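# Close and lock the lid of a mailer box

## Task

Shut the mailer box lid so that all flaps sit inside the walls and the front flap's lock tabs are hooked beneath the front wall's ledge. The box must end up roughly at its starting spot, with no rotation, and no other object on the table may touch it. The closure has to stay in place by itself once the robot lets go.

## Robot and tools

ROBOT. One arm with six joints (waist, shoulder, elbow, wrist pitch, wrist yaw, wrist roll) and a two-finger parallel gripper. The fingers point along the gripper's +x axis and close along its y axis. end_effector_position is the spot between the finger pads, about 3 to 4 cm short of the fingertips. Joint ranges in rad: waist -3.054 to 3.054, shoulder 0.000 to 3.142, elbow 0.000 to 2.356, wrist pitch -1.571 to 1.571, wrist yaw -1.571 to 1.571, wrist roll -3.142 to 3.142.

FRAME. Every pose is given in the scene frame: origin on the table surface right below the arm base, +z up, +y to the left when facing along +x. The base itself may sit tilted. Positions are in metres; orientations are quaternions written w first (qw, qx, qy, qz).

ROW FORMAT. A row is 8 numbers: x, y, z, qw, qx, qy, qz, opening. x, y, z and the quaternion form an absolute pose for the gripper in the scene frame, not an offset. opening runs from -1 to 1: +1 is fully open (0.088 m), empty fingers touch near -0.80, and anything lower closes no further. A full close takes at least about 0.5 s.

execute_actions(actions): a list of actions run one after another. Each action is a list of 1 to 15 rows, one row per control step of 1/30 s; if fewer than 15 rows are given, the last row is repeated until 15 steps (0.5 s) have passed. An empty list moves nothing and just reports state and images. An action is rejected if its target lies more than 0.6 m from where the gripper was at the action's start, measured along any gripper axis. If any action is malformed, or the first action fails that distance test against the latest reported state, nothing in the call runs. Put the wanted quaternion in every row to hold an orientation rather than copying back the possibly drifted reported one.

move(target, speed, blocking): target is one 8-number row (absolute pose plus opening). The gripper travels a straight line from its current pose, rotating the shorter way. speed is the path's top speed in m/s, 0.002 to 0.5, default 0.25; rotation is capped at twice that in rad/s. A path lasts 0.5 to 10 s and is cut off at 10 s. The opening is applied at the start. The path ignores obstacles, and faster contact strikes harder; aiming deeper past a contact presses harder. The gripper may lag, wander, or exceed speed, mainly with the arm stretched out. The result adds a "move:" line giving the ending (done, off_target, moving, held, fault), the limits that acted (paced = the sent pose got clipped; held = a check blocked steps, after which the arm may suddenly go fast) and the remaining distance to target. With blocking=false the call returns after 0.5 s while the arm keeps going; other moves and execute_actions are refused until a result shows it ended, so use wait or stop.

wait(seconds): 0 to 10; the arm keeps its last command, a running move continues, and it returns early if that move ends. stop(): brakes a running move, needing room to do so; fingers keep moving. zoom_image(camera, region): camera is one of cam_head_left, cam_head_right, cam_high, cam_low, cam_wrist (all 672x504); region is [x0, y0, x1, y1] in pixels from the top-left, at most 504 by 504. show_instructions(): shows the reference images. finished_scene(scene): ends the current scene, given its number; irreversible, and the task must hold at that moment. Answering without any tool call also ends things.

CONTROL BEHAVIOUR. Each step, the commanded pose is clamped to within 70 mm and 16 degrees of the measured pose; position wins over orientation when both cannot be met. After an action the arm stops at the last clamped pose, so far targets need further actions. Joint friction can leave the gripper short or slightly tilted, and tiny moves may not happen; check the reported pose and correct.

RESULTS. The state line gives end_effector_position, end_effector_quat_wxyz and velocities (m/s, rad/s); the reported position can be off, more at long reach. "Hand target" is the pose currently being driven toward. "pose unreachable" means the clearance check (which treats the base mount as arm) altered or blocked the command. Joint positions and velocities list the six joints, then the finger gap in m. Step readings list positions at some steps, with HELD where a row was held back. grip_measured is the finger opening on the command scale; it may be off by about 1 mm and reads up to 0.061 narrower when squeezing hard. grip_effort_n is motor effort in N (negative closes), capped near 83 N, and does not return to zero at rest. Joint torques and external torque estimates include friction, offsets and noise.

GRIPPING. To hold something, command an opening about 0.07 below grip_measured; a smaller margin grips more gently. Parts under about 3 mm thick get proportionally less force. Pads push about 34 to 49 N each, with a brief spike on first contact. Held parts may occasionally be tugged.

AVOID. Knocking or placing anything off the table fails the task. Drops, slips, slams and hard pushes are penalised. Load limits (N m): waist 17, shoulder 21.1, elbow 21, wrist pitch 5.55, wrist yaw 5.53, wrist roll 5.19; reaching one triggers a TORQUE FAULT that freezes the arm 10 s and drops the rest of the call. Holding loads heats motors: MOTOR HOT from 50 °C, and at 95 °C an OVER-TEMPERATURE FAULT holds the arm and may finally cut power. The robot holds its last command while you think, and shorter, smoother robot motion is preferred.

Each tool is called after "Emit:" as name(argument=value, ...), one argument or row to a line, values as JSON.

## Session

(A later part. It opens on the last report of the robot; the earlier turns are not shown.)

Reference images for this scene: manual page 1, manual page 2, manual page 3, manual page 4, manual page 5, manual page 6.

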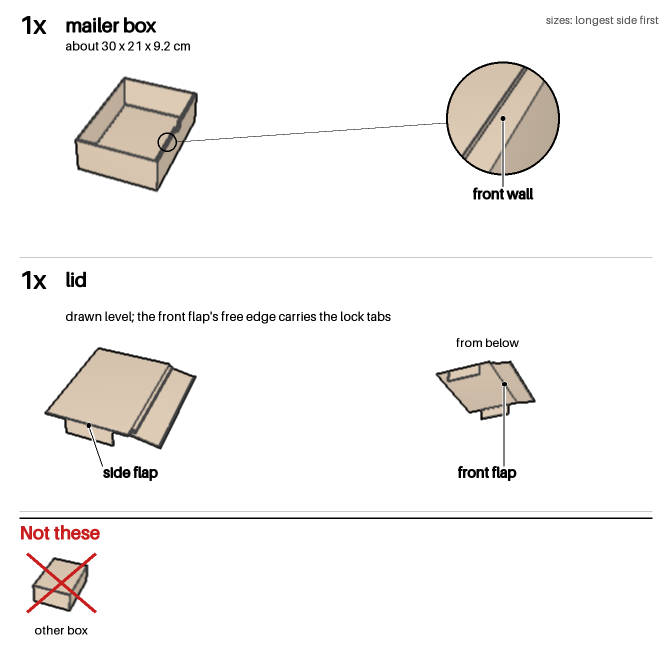

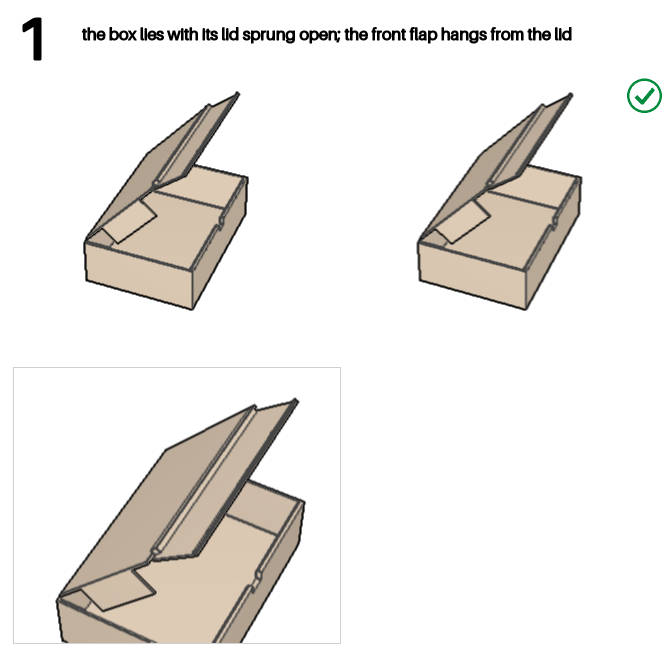

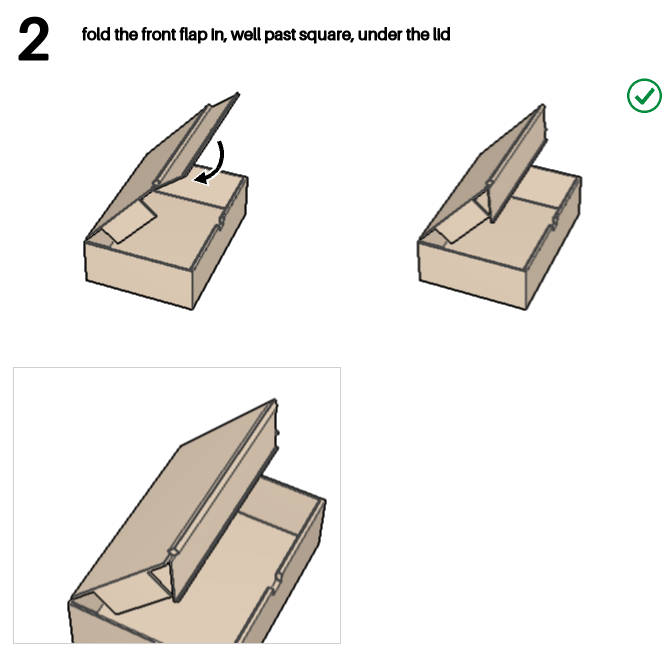

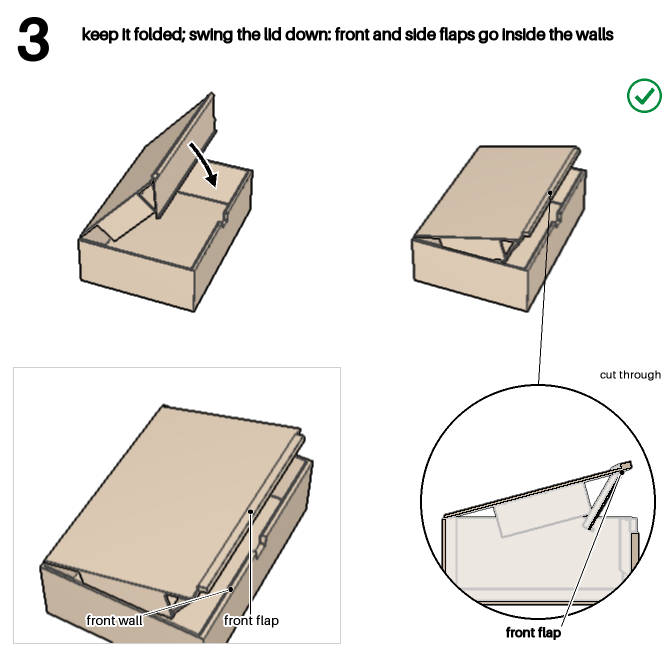

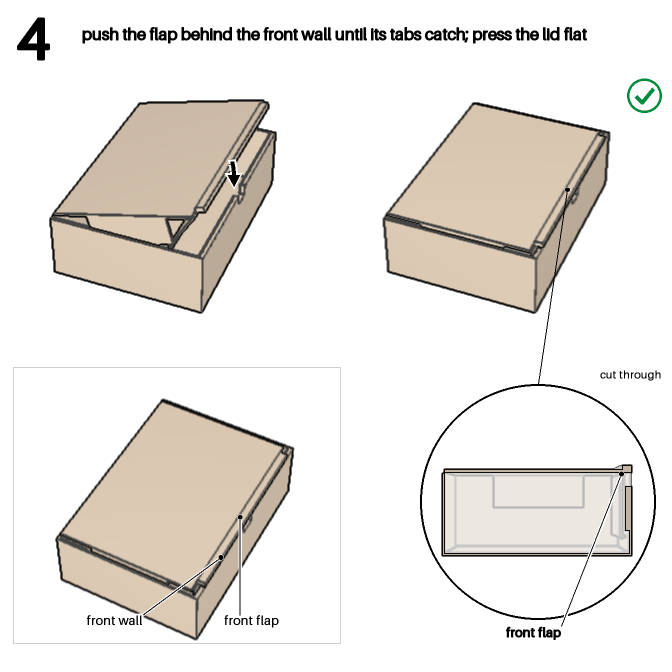

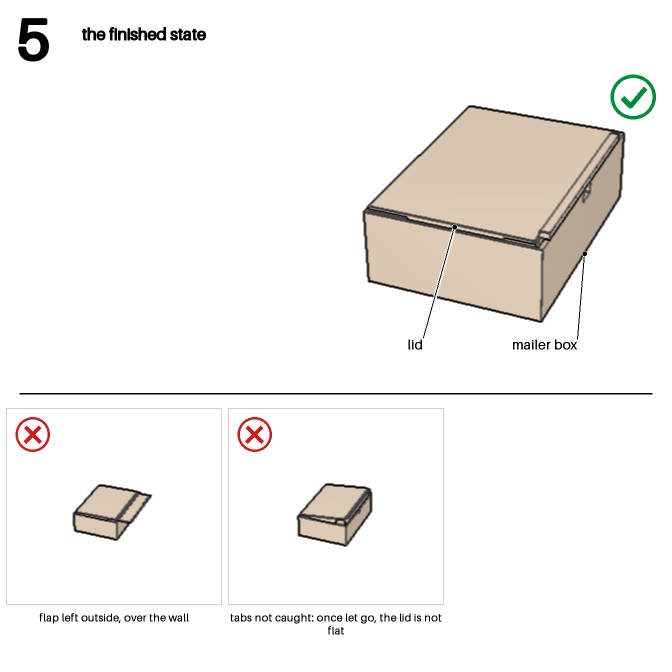

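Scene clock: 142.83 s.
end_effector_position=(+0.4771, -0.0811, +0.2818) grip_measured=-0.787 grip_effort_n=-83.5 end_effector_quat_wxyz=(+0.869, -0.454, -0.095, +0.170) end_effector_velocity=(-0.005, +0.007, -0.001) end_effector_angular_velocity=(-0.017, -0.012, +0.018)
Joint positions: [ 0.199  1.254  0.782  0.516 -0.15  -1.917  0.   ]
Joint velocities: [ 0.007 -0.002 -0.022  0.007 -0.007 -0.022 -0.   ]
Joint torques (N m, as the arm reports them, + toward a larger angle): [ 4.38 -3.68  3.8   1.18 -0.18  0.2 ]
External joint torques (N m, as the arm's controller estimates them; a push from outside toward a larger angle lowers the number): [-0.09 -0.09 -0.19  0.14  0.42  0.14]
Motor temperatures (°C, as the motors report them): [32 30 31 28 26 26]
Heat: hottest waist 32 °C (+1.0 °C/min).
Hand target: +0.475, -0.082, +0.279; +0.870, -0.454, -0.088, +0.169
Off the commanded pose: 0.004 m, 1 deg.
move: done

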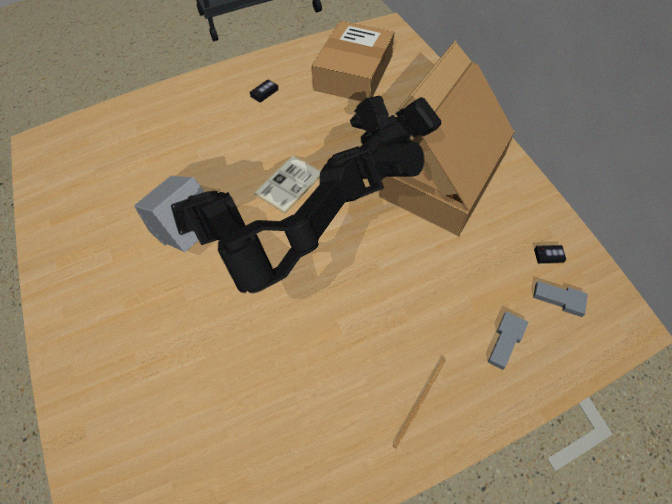

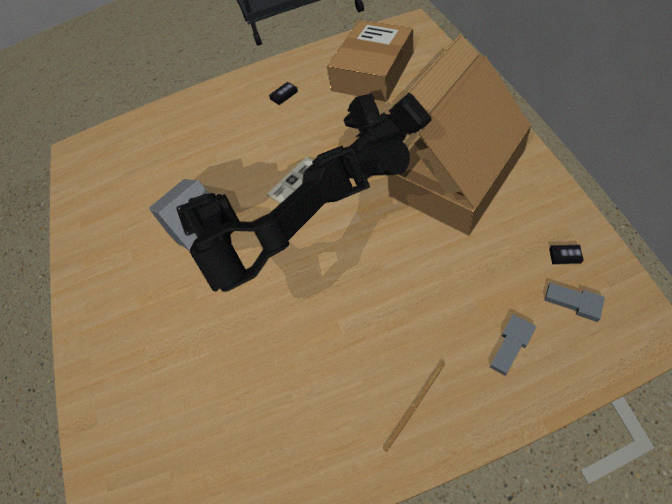

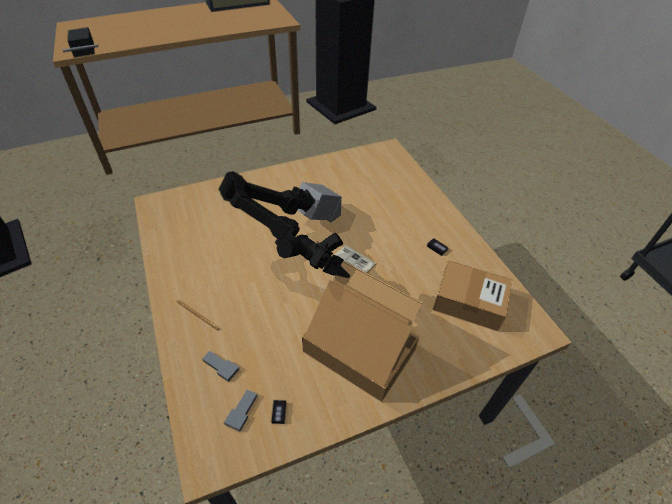

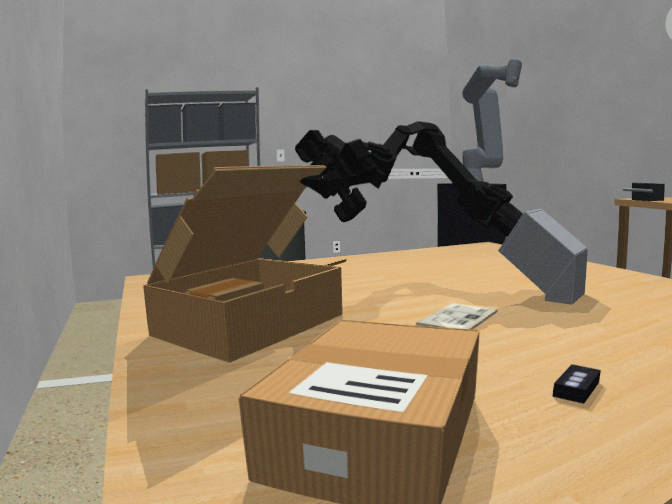

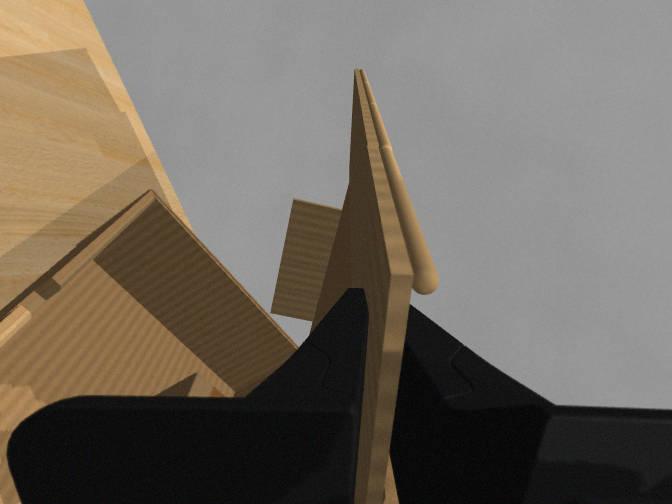

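Emit:
move(
  target=[0.464,-0.062,0.279,0.873,-0.455,-0.082,0.158,-1],
  speed=0.04,
)

Emit:
move(
  target=[0.468,-0.064,0.3,0.868,-0.452,-0.096,0.184,0.94],
  speed=0.03,
)

Emit:
move(
  target=[0.481,-0.056,0.348,0.868,-0.452,-0.096,0.184,0.94],
  speed=0.08,
)

Emit:
move(
  target=[0.504,-0.111,0.39,0.912,-0.352,-0.075,0.194,0.94],
  speed=0.08,
)

Emit:
move(
  target=[0.532,-0.168,0.413,0.945,-0.253,-0.054,0.2,0.94],
  speed=0.08,
)

Scene clock: 154.90 s.
end_effector_position=(+0.4658, -0.0676, +0.2840) grip_measured=-0.787 grip_effort_n=-83.5 end_effector_quat_wxyz=(+0.873, -0.456, -0.087, +0.150) end_effector_velocity=(-0.003, +0.001, -0.002) end_effector_angular_velocity=(+0.003, +0.015, -0.006)
Joint positions: [ 0.256  1.254  0.696  0.639 -0.07  -1.917  0.   ]
Joint velocities: [ 0.007 -0.007 -0.017  0.007  0.022  0.007 -0.   ]
Joint torques (N m, as the arm reports them, + toward a larger angle): [ 4.79 -1.95  3.5   1.09 -0.36  0.18]
External joint torques (N m, as the arm's controller estimates them; a push from outside toward a larger angle lowers the number): [ 0.41  1.31 -0.49  0.02  0.23  0.12]
Motor temperatures (°C, as the motors report them): [32 30 31 29 25 26]
Heat: hottest waist 32 °C (+0.0 °C/min).
Hand target: +0.464, -0.062, +0.279; +0.873, -0.455, -0.082, +0.158
Off the commanded pose: 0.008 m, 1 deg.
move: done

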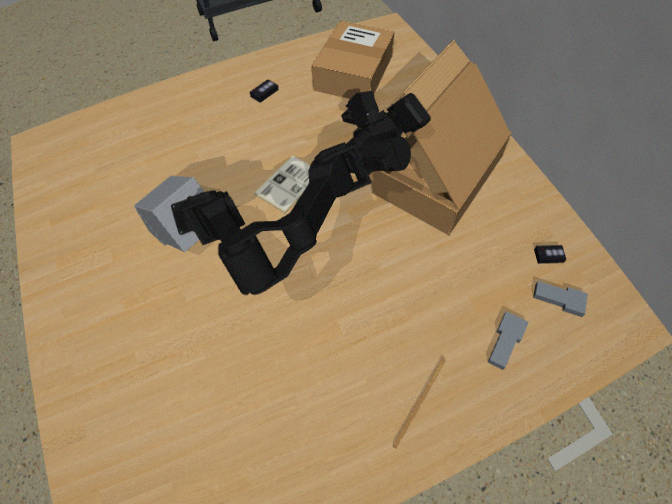

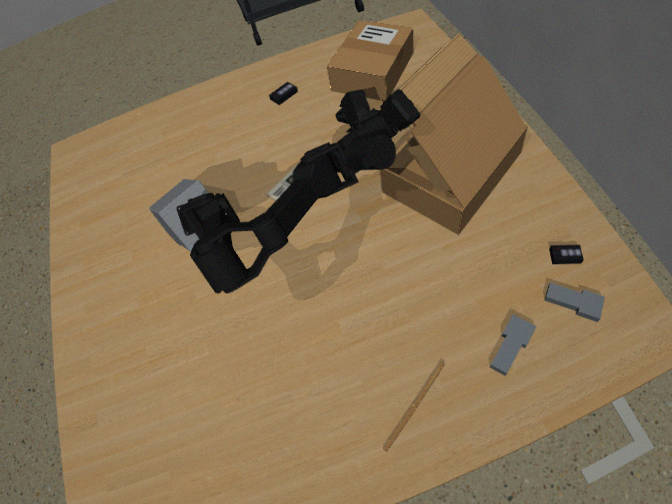

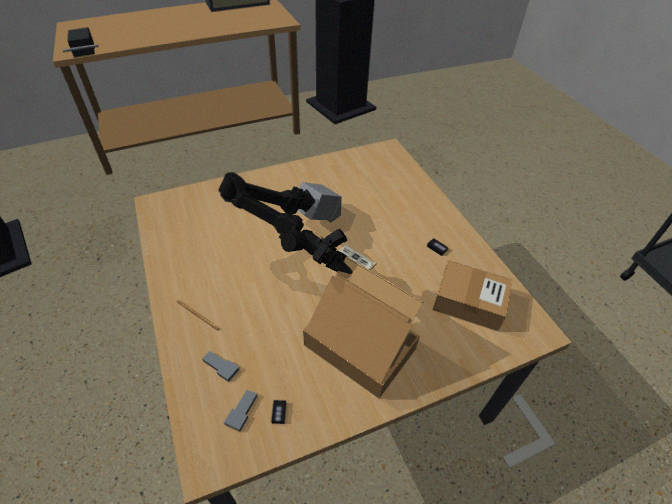

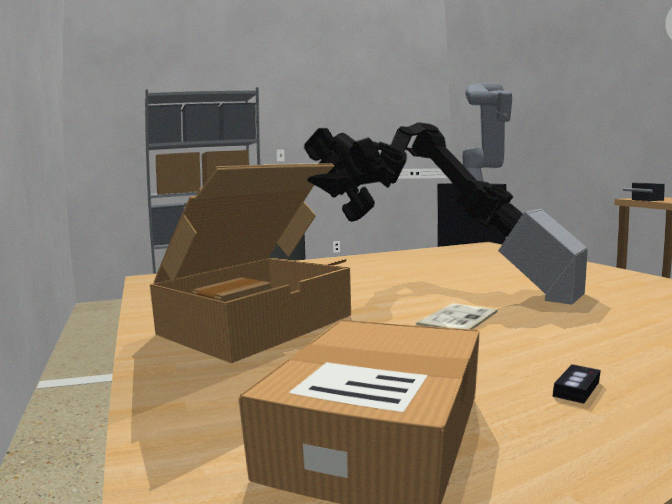

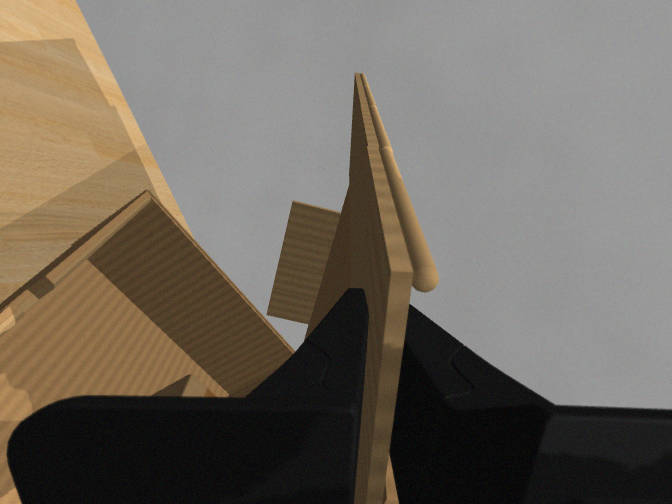

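Scene clock: 156.30 s.
end_effector_position=(+0.4671, -0.0608, +0.2980) grip_measured=+0.937 grip_effort_n=17.9 end_effector_quat_wxyz=(+0.867, -0.451, -0.098, +0.187) end_effector_velocity=(-0.001, +0.001, +0.002) end_effector_angular_velocity=(-0.006, -0.001, +0.020)
Joint positions: [ 0.297  1.241  0.765  0.487 -0.062 -1.917  0.085]
Joint velocities: [ 0.002 -0.007  0.012 -0.037 -0.007 -0.007  0.   ]
Joint torques (N m, as the arm reports them, + toward a larger angle): [ 4.76 -3.16  5.65  0.89 -0.44  0.06]
External joint torques (N m, as the arm's controller estimates them; a push from outside toward a larger angle lowers the number): [ 0.3  -0.02  1.48 -0.18  0.16  0.01]
Motor temperatures (°C, as the motors report them): [32 30 31 29 25 26]
Heat: hottest waist 32 °C (+0.0 °C/min).
Hand target: +0.468, -0.064, +0.300; +0.868, -0.452, -0.096, +0.184
Off the commanded pose: 0.004 m, 0 deg.
move: done

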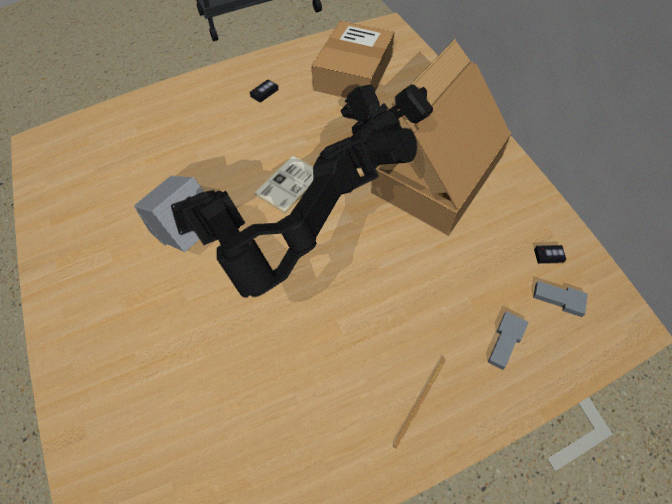

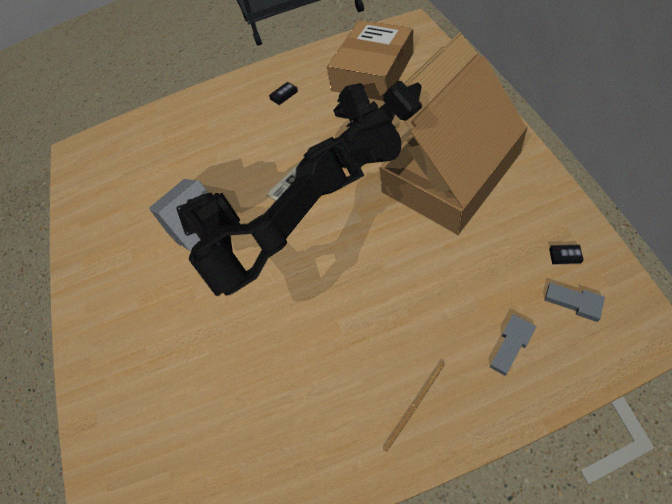

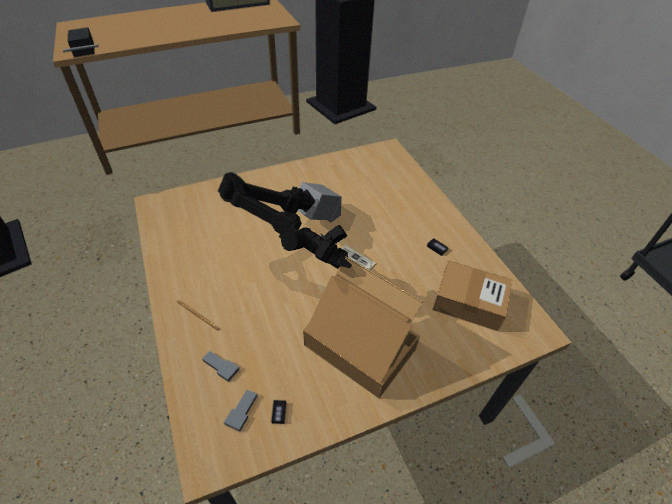

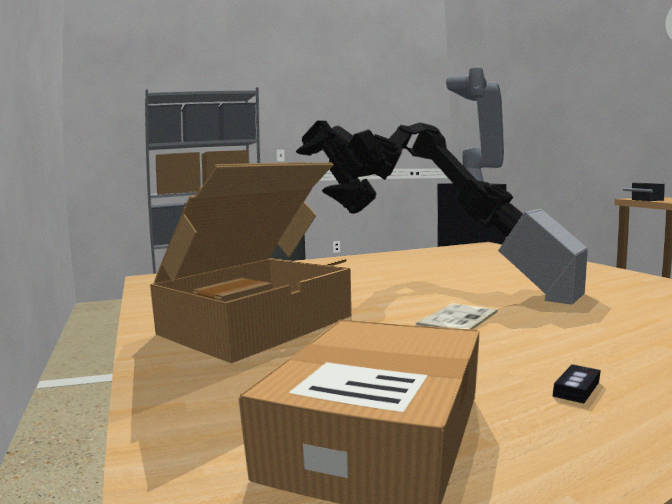

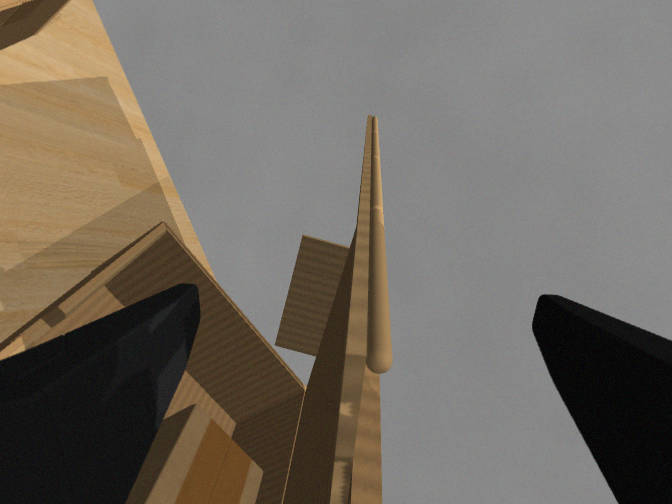

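Scene clock: 157.33 s.
end_effector_position=(+0.4795, -0.0568, +0.3479) grip_measured=+0.937 grip_effort_n=17.9 end_effector_quat_wxyz=(+0.869, -0.450, -0.098, +0.183) end_effector_velocity=(+0.002, +0.001, +0.002) end_effector_angular_velocity=(-0.021, -0.008, +0.002)
Joint positions: [ 0.454  1.275  0.901  0.395  0.094 -1.917  0.085]
Joint velocities: [ 0.007  0.007  0.012 -0.007  0.007 -0.022 -0.   ]
Joint torques (N m, as the arm reports them, + toward a larger angle): [ 5.13 -1.46  6.15  0.84 -0.42 -0.06]
External joint torques (N m, as the arm's controller estimates them; a push from outside toward a larger angle lowers the number): [ 0.44  1.05  1.8  -0.23  0.16 -0.12]
Motor temperatures (°C, as the motors report them): [32 30 31 29 25 26]
Heat: hottest waist 32 °C (+0.0 °C/min).
Hand target: +0.481, -0.056, +0.348; +0.868, -0.452, -0.096, +0.184
Off the commanded pose: 0.002 m, 0 deg.
move: done

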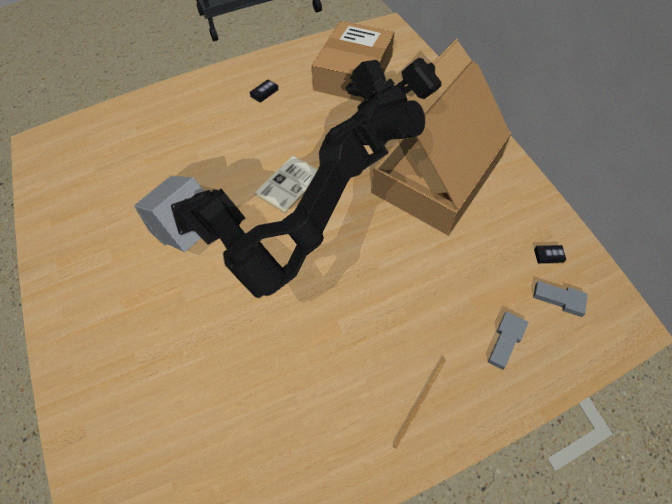

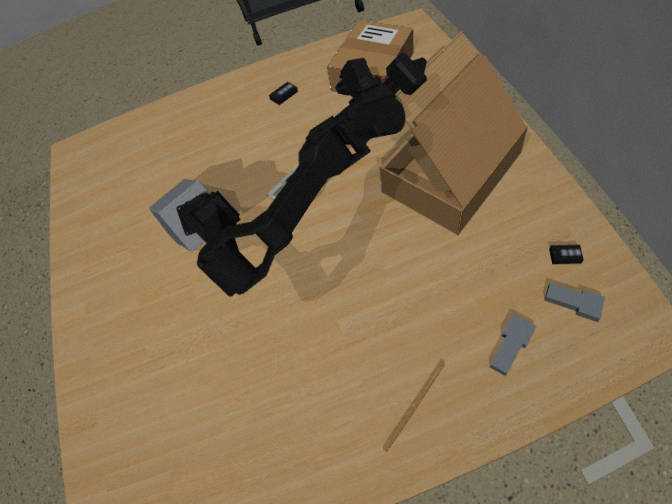

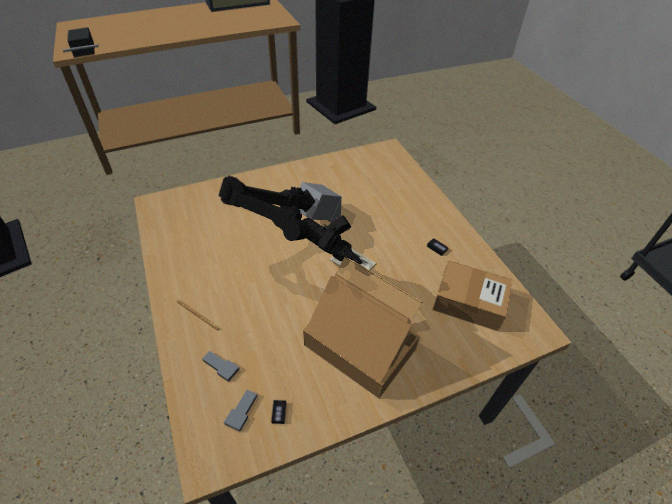

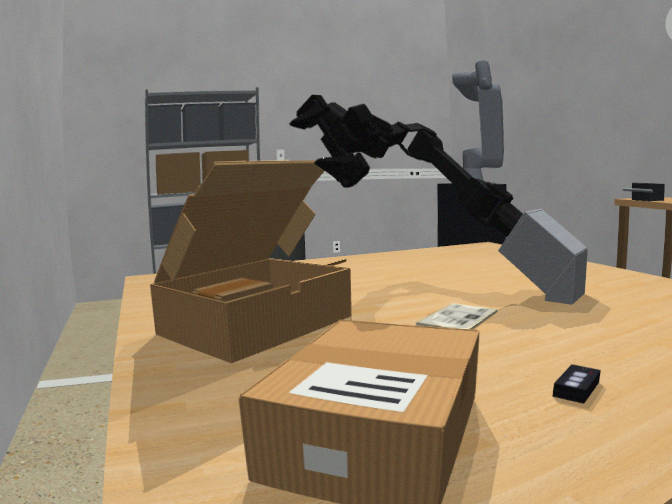

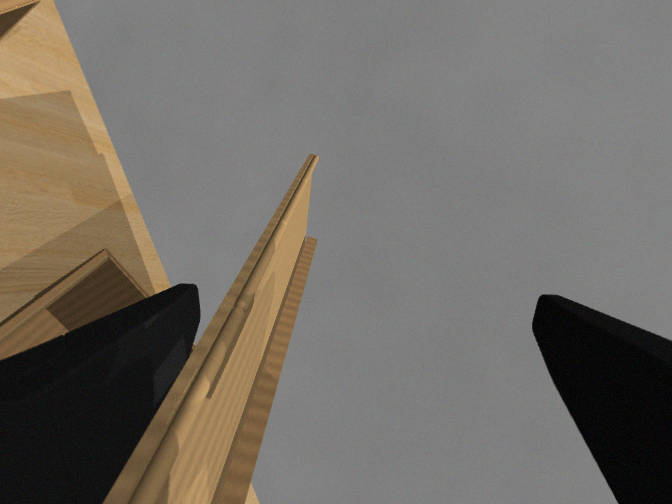

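Scene clock: 159.10 s.
end_effector_position=(+0.5025, -0.1113, +0.3902) grip_measured=+0.938 grip_effort_n=17.9 end_effector_quat_wxyz=(+0.912, -0.354, -0.078, +0.193) end_effector_velocity=(+0.002, +0.001, -0.002) end_effector_angular_velocity=(-0.009, +0.000, +0.006)
Joint positions: [ 0.457  1.27   1.187  0.102  0.096 -1.701  0.085]
Joint velocities: [-0.007  0.007  0.007 -0.007 -0.007 -0.007 -0.   ]
Joint torques (N m, as the arm reports them, + toward a larger angle): [ 4.96 -1.32  5.83  0.84 -0.44  0.23]
External joint torques (N m, as the arm's controller estimates them; a push from outside toward a larger angle lowers the number): [ 0.34  0.96  1.65 -0.22  0.15  0.18]
Motor temperatures (°C, as the motors report them): [32 30 31 29 25 26]
Heat: hottest waist 32 °C (+0.0 °C/min).
Hand target: +0.504, -0.111, +0.390; +0.913, -0.352, -0.075, +0.194
Off the commanded pose: 0.002 m, 0 deg.
move: done

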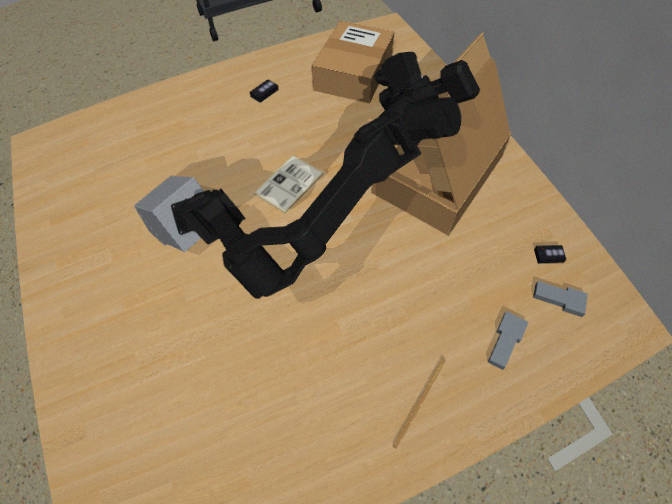

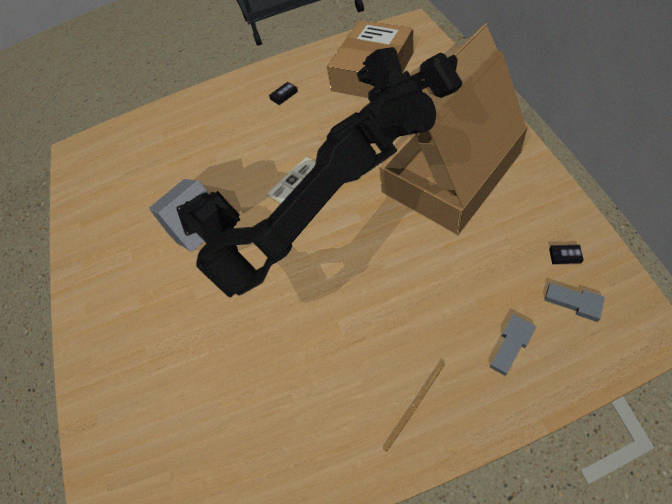

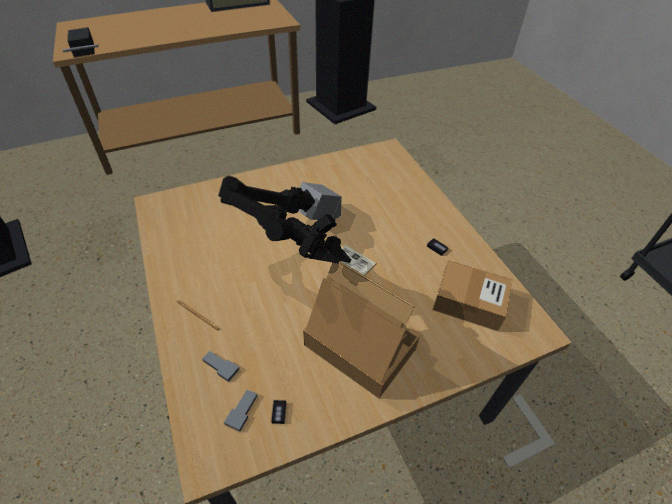

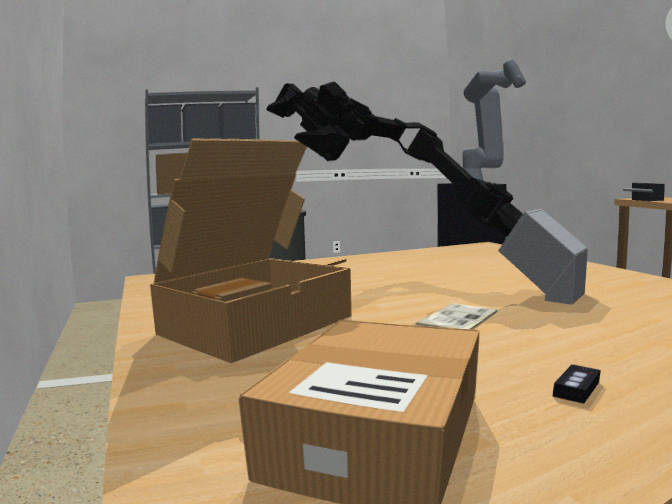

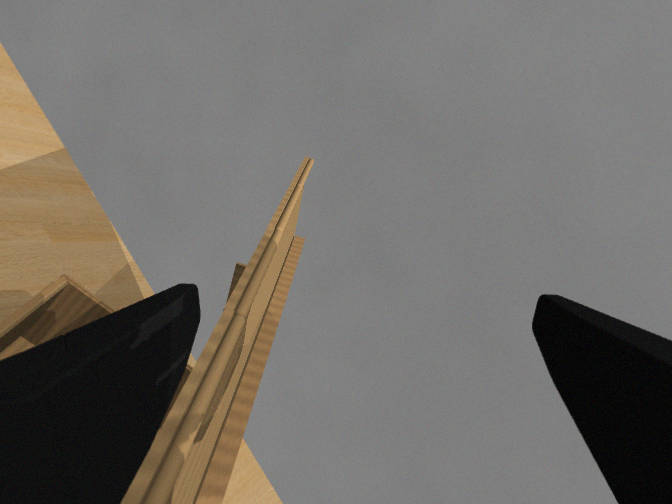

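Scene clock: 160.83 s.
end_effector_position=(+0.5300, -0.1686, +0.4143) grip_measured=+0.938 grip_effort_n=17.9 end_effector_quat_wxyz=(+0.945, -0.255, -0.055, +0.198) end_effector_velocity=(+0.001, +0.003, -0.004) end_effector_angular_velocity=(+0.001, +0.014, +0.018)
Joint positions: [ 0.394  1.338  1.505 -0.146  0.039 -1.487  0.085]
Joint velocities: [-0.007  0.007  0.007 -0.022 -0.007  0.007 -0.   ]
Joint torques (N m, as the arm reports them, + toward a larger angle): [ 4.61 -1.7   5.6   0.87 -0.77  0.17]
External joint torques (N m, as the arm's controller estimates them; a push from outside toward a larger angle lowers the number): [-0.18  0.94  1.76 -0.15 -0.17  0.13]
Motor temperatures (°C, as the motors report them): [32 30 31 29 25 26]
Heat: hottest waist 32 °C (+0.0 °C/min).
Hand target: +0.532, -0.168, +0.413; +0.945, -0.253, -0.054, +0.200
Off the commanded pose: 0.002 m, 0 deg.
move: done

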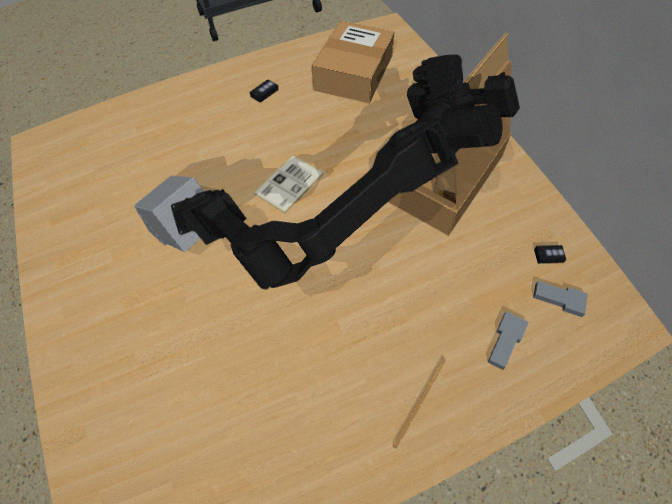

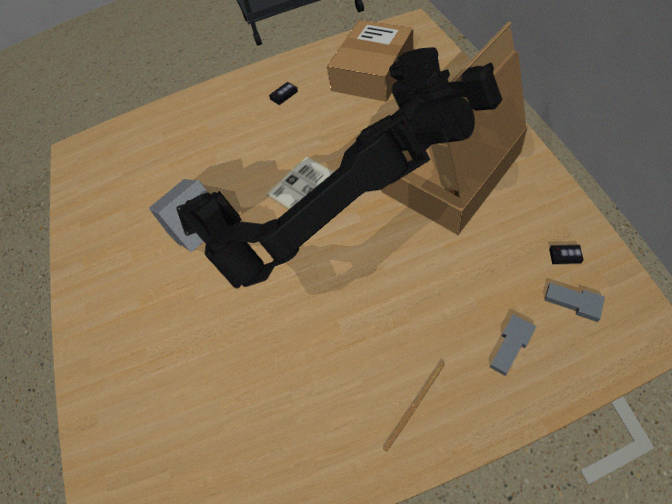

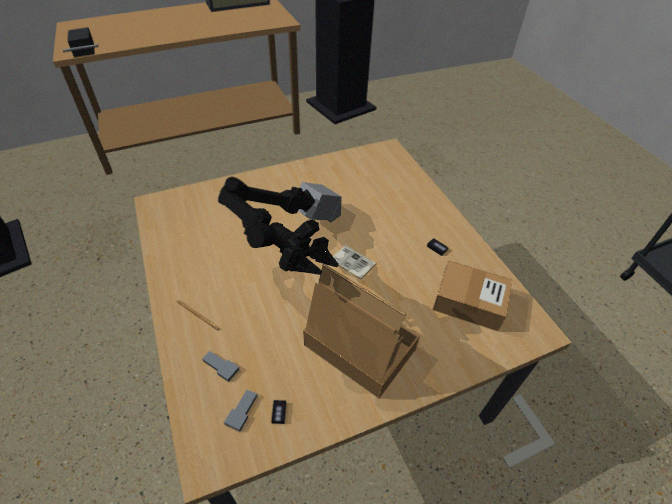

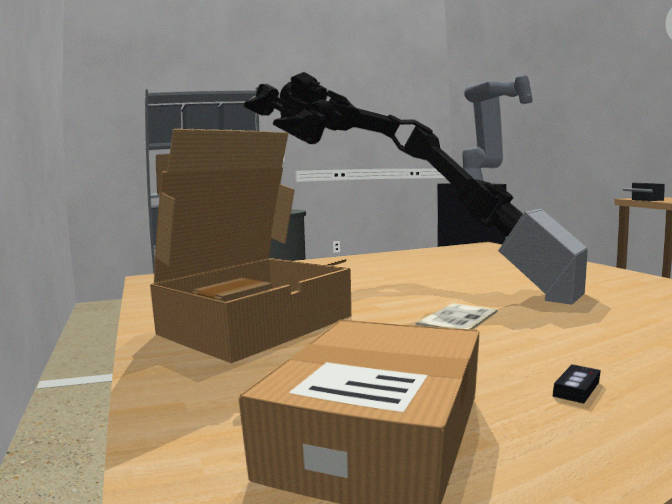

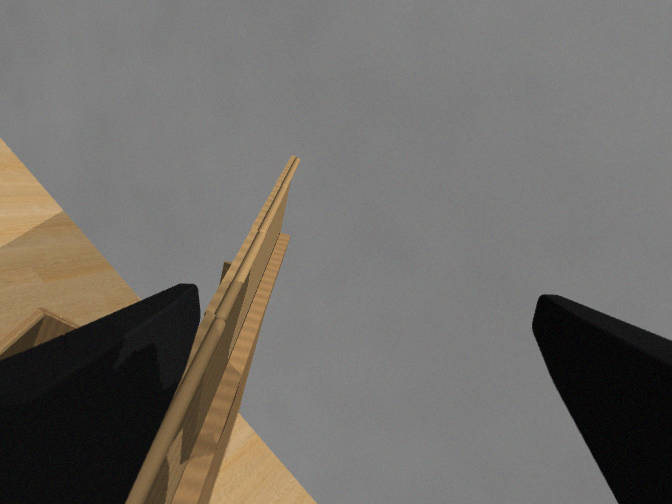

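At the edge. Continue back, keeping roll.

Emit:
move(
  target=[0.546,-0.192,0.424,0.945,-0.253,-0.054,0.2,0.94],
  speed=0.04,
)

Scene clock: 163.83 s.
end_effector_position=(+0.5439, -0.1930, +0.4253) grip_measured=+0.938 grip_effort_n=17.9 end_effector_quat_wxyz=(+0.945, -0.255, -0.055, +0.197) end_effector_velocity=(-0.000, +0.007, +0.001) end_effector_angular_velocity=(-0.017, -0.018, +0.046)
Joint positions: [ 0.367  1.396  1.679 -0.26   0.012 -1.485  0.085]
Joint velocities: [-0.002  0.012  0.017 -0.037 -0.037 -0.022 -0.   ]
Joint torques (N m, as the arm reports them, + toward a larger angle): [ 4.88 -1.78  5.43  0.84 -0.79  0.24]
External joint torques (N m, as the arm's controller estimates them; a push from outside toward a larger angle lowers the number): [-0.01  1.13  1.71 -0.18 -0.19  0.2 ]
Motor temperatures (°C, as the motors report them): [32 29 31 29 25 26]
Heat: hottest waist 32 °C (+0.0 °C/min).
Hand target: +0.546, -0.192, +0.424; +0.945, -0.253, -0.054, +0.200
Off the commanded pose: 0.003 m, 0 deg.
move: done

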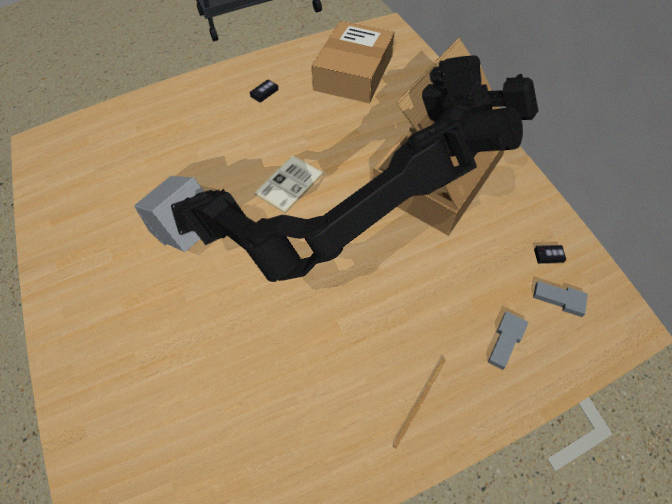

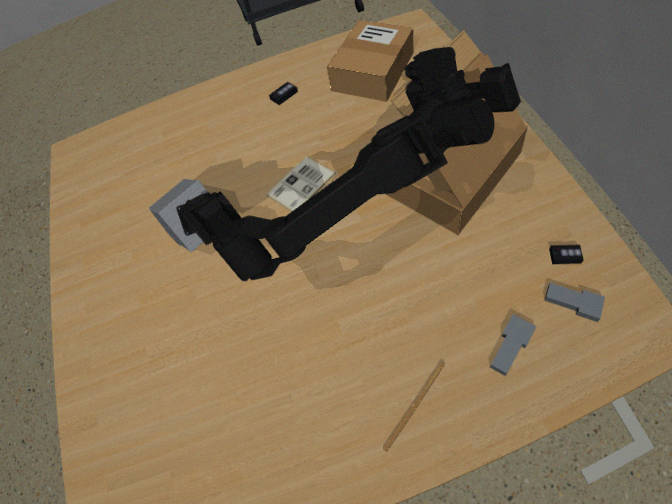

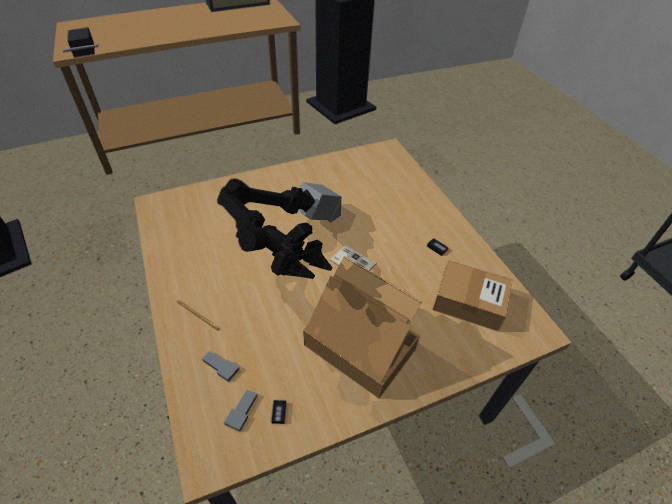

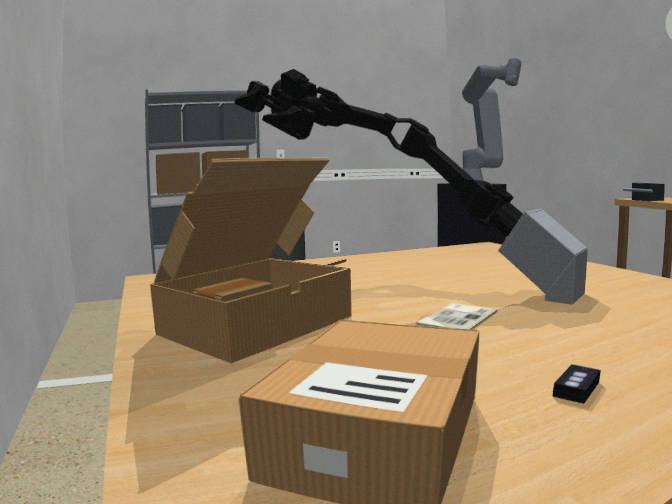

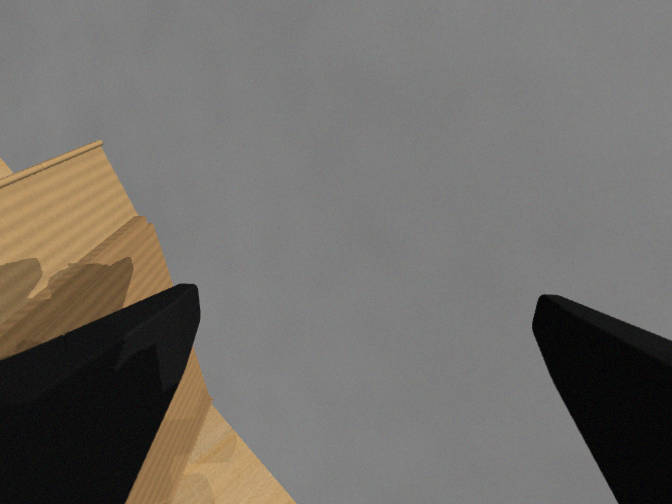

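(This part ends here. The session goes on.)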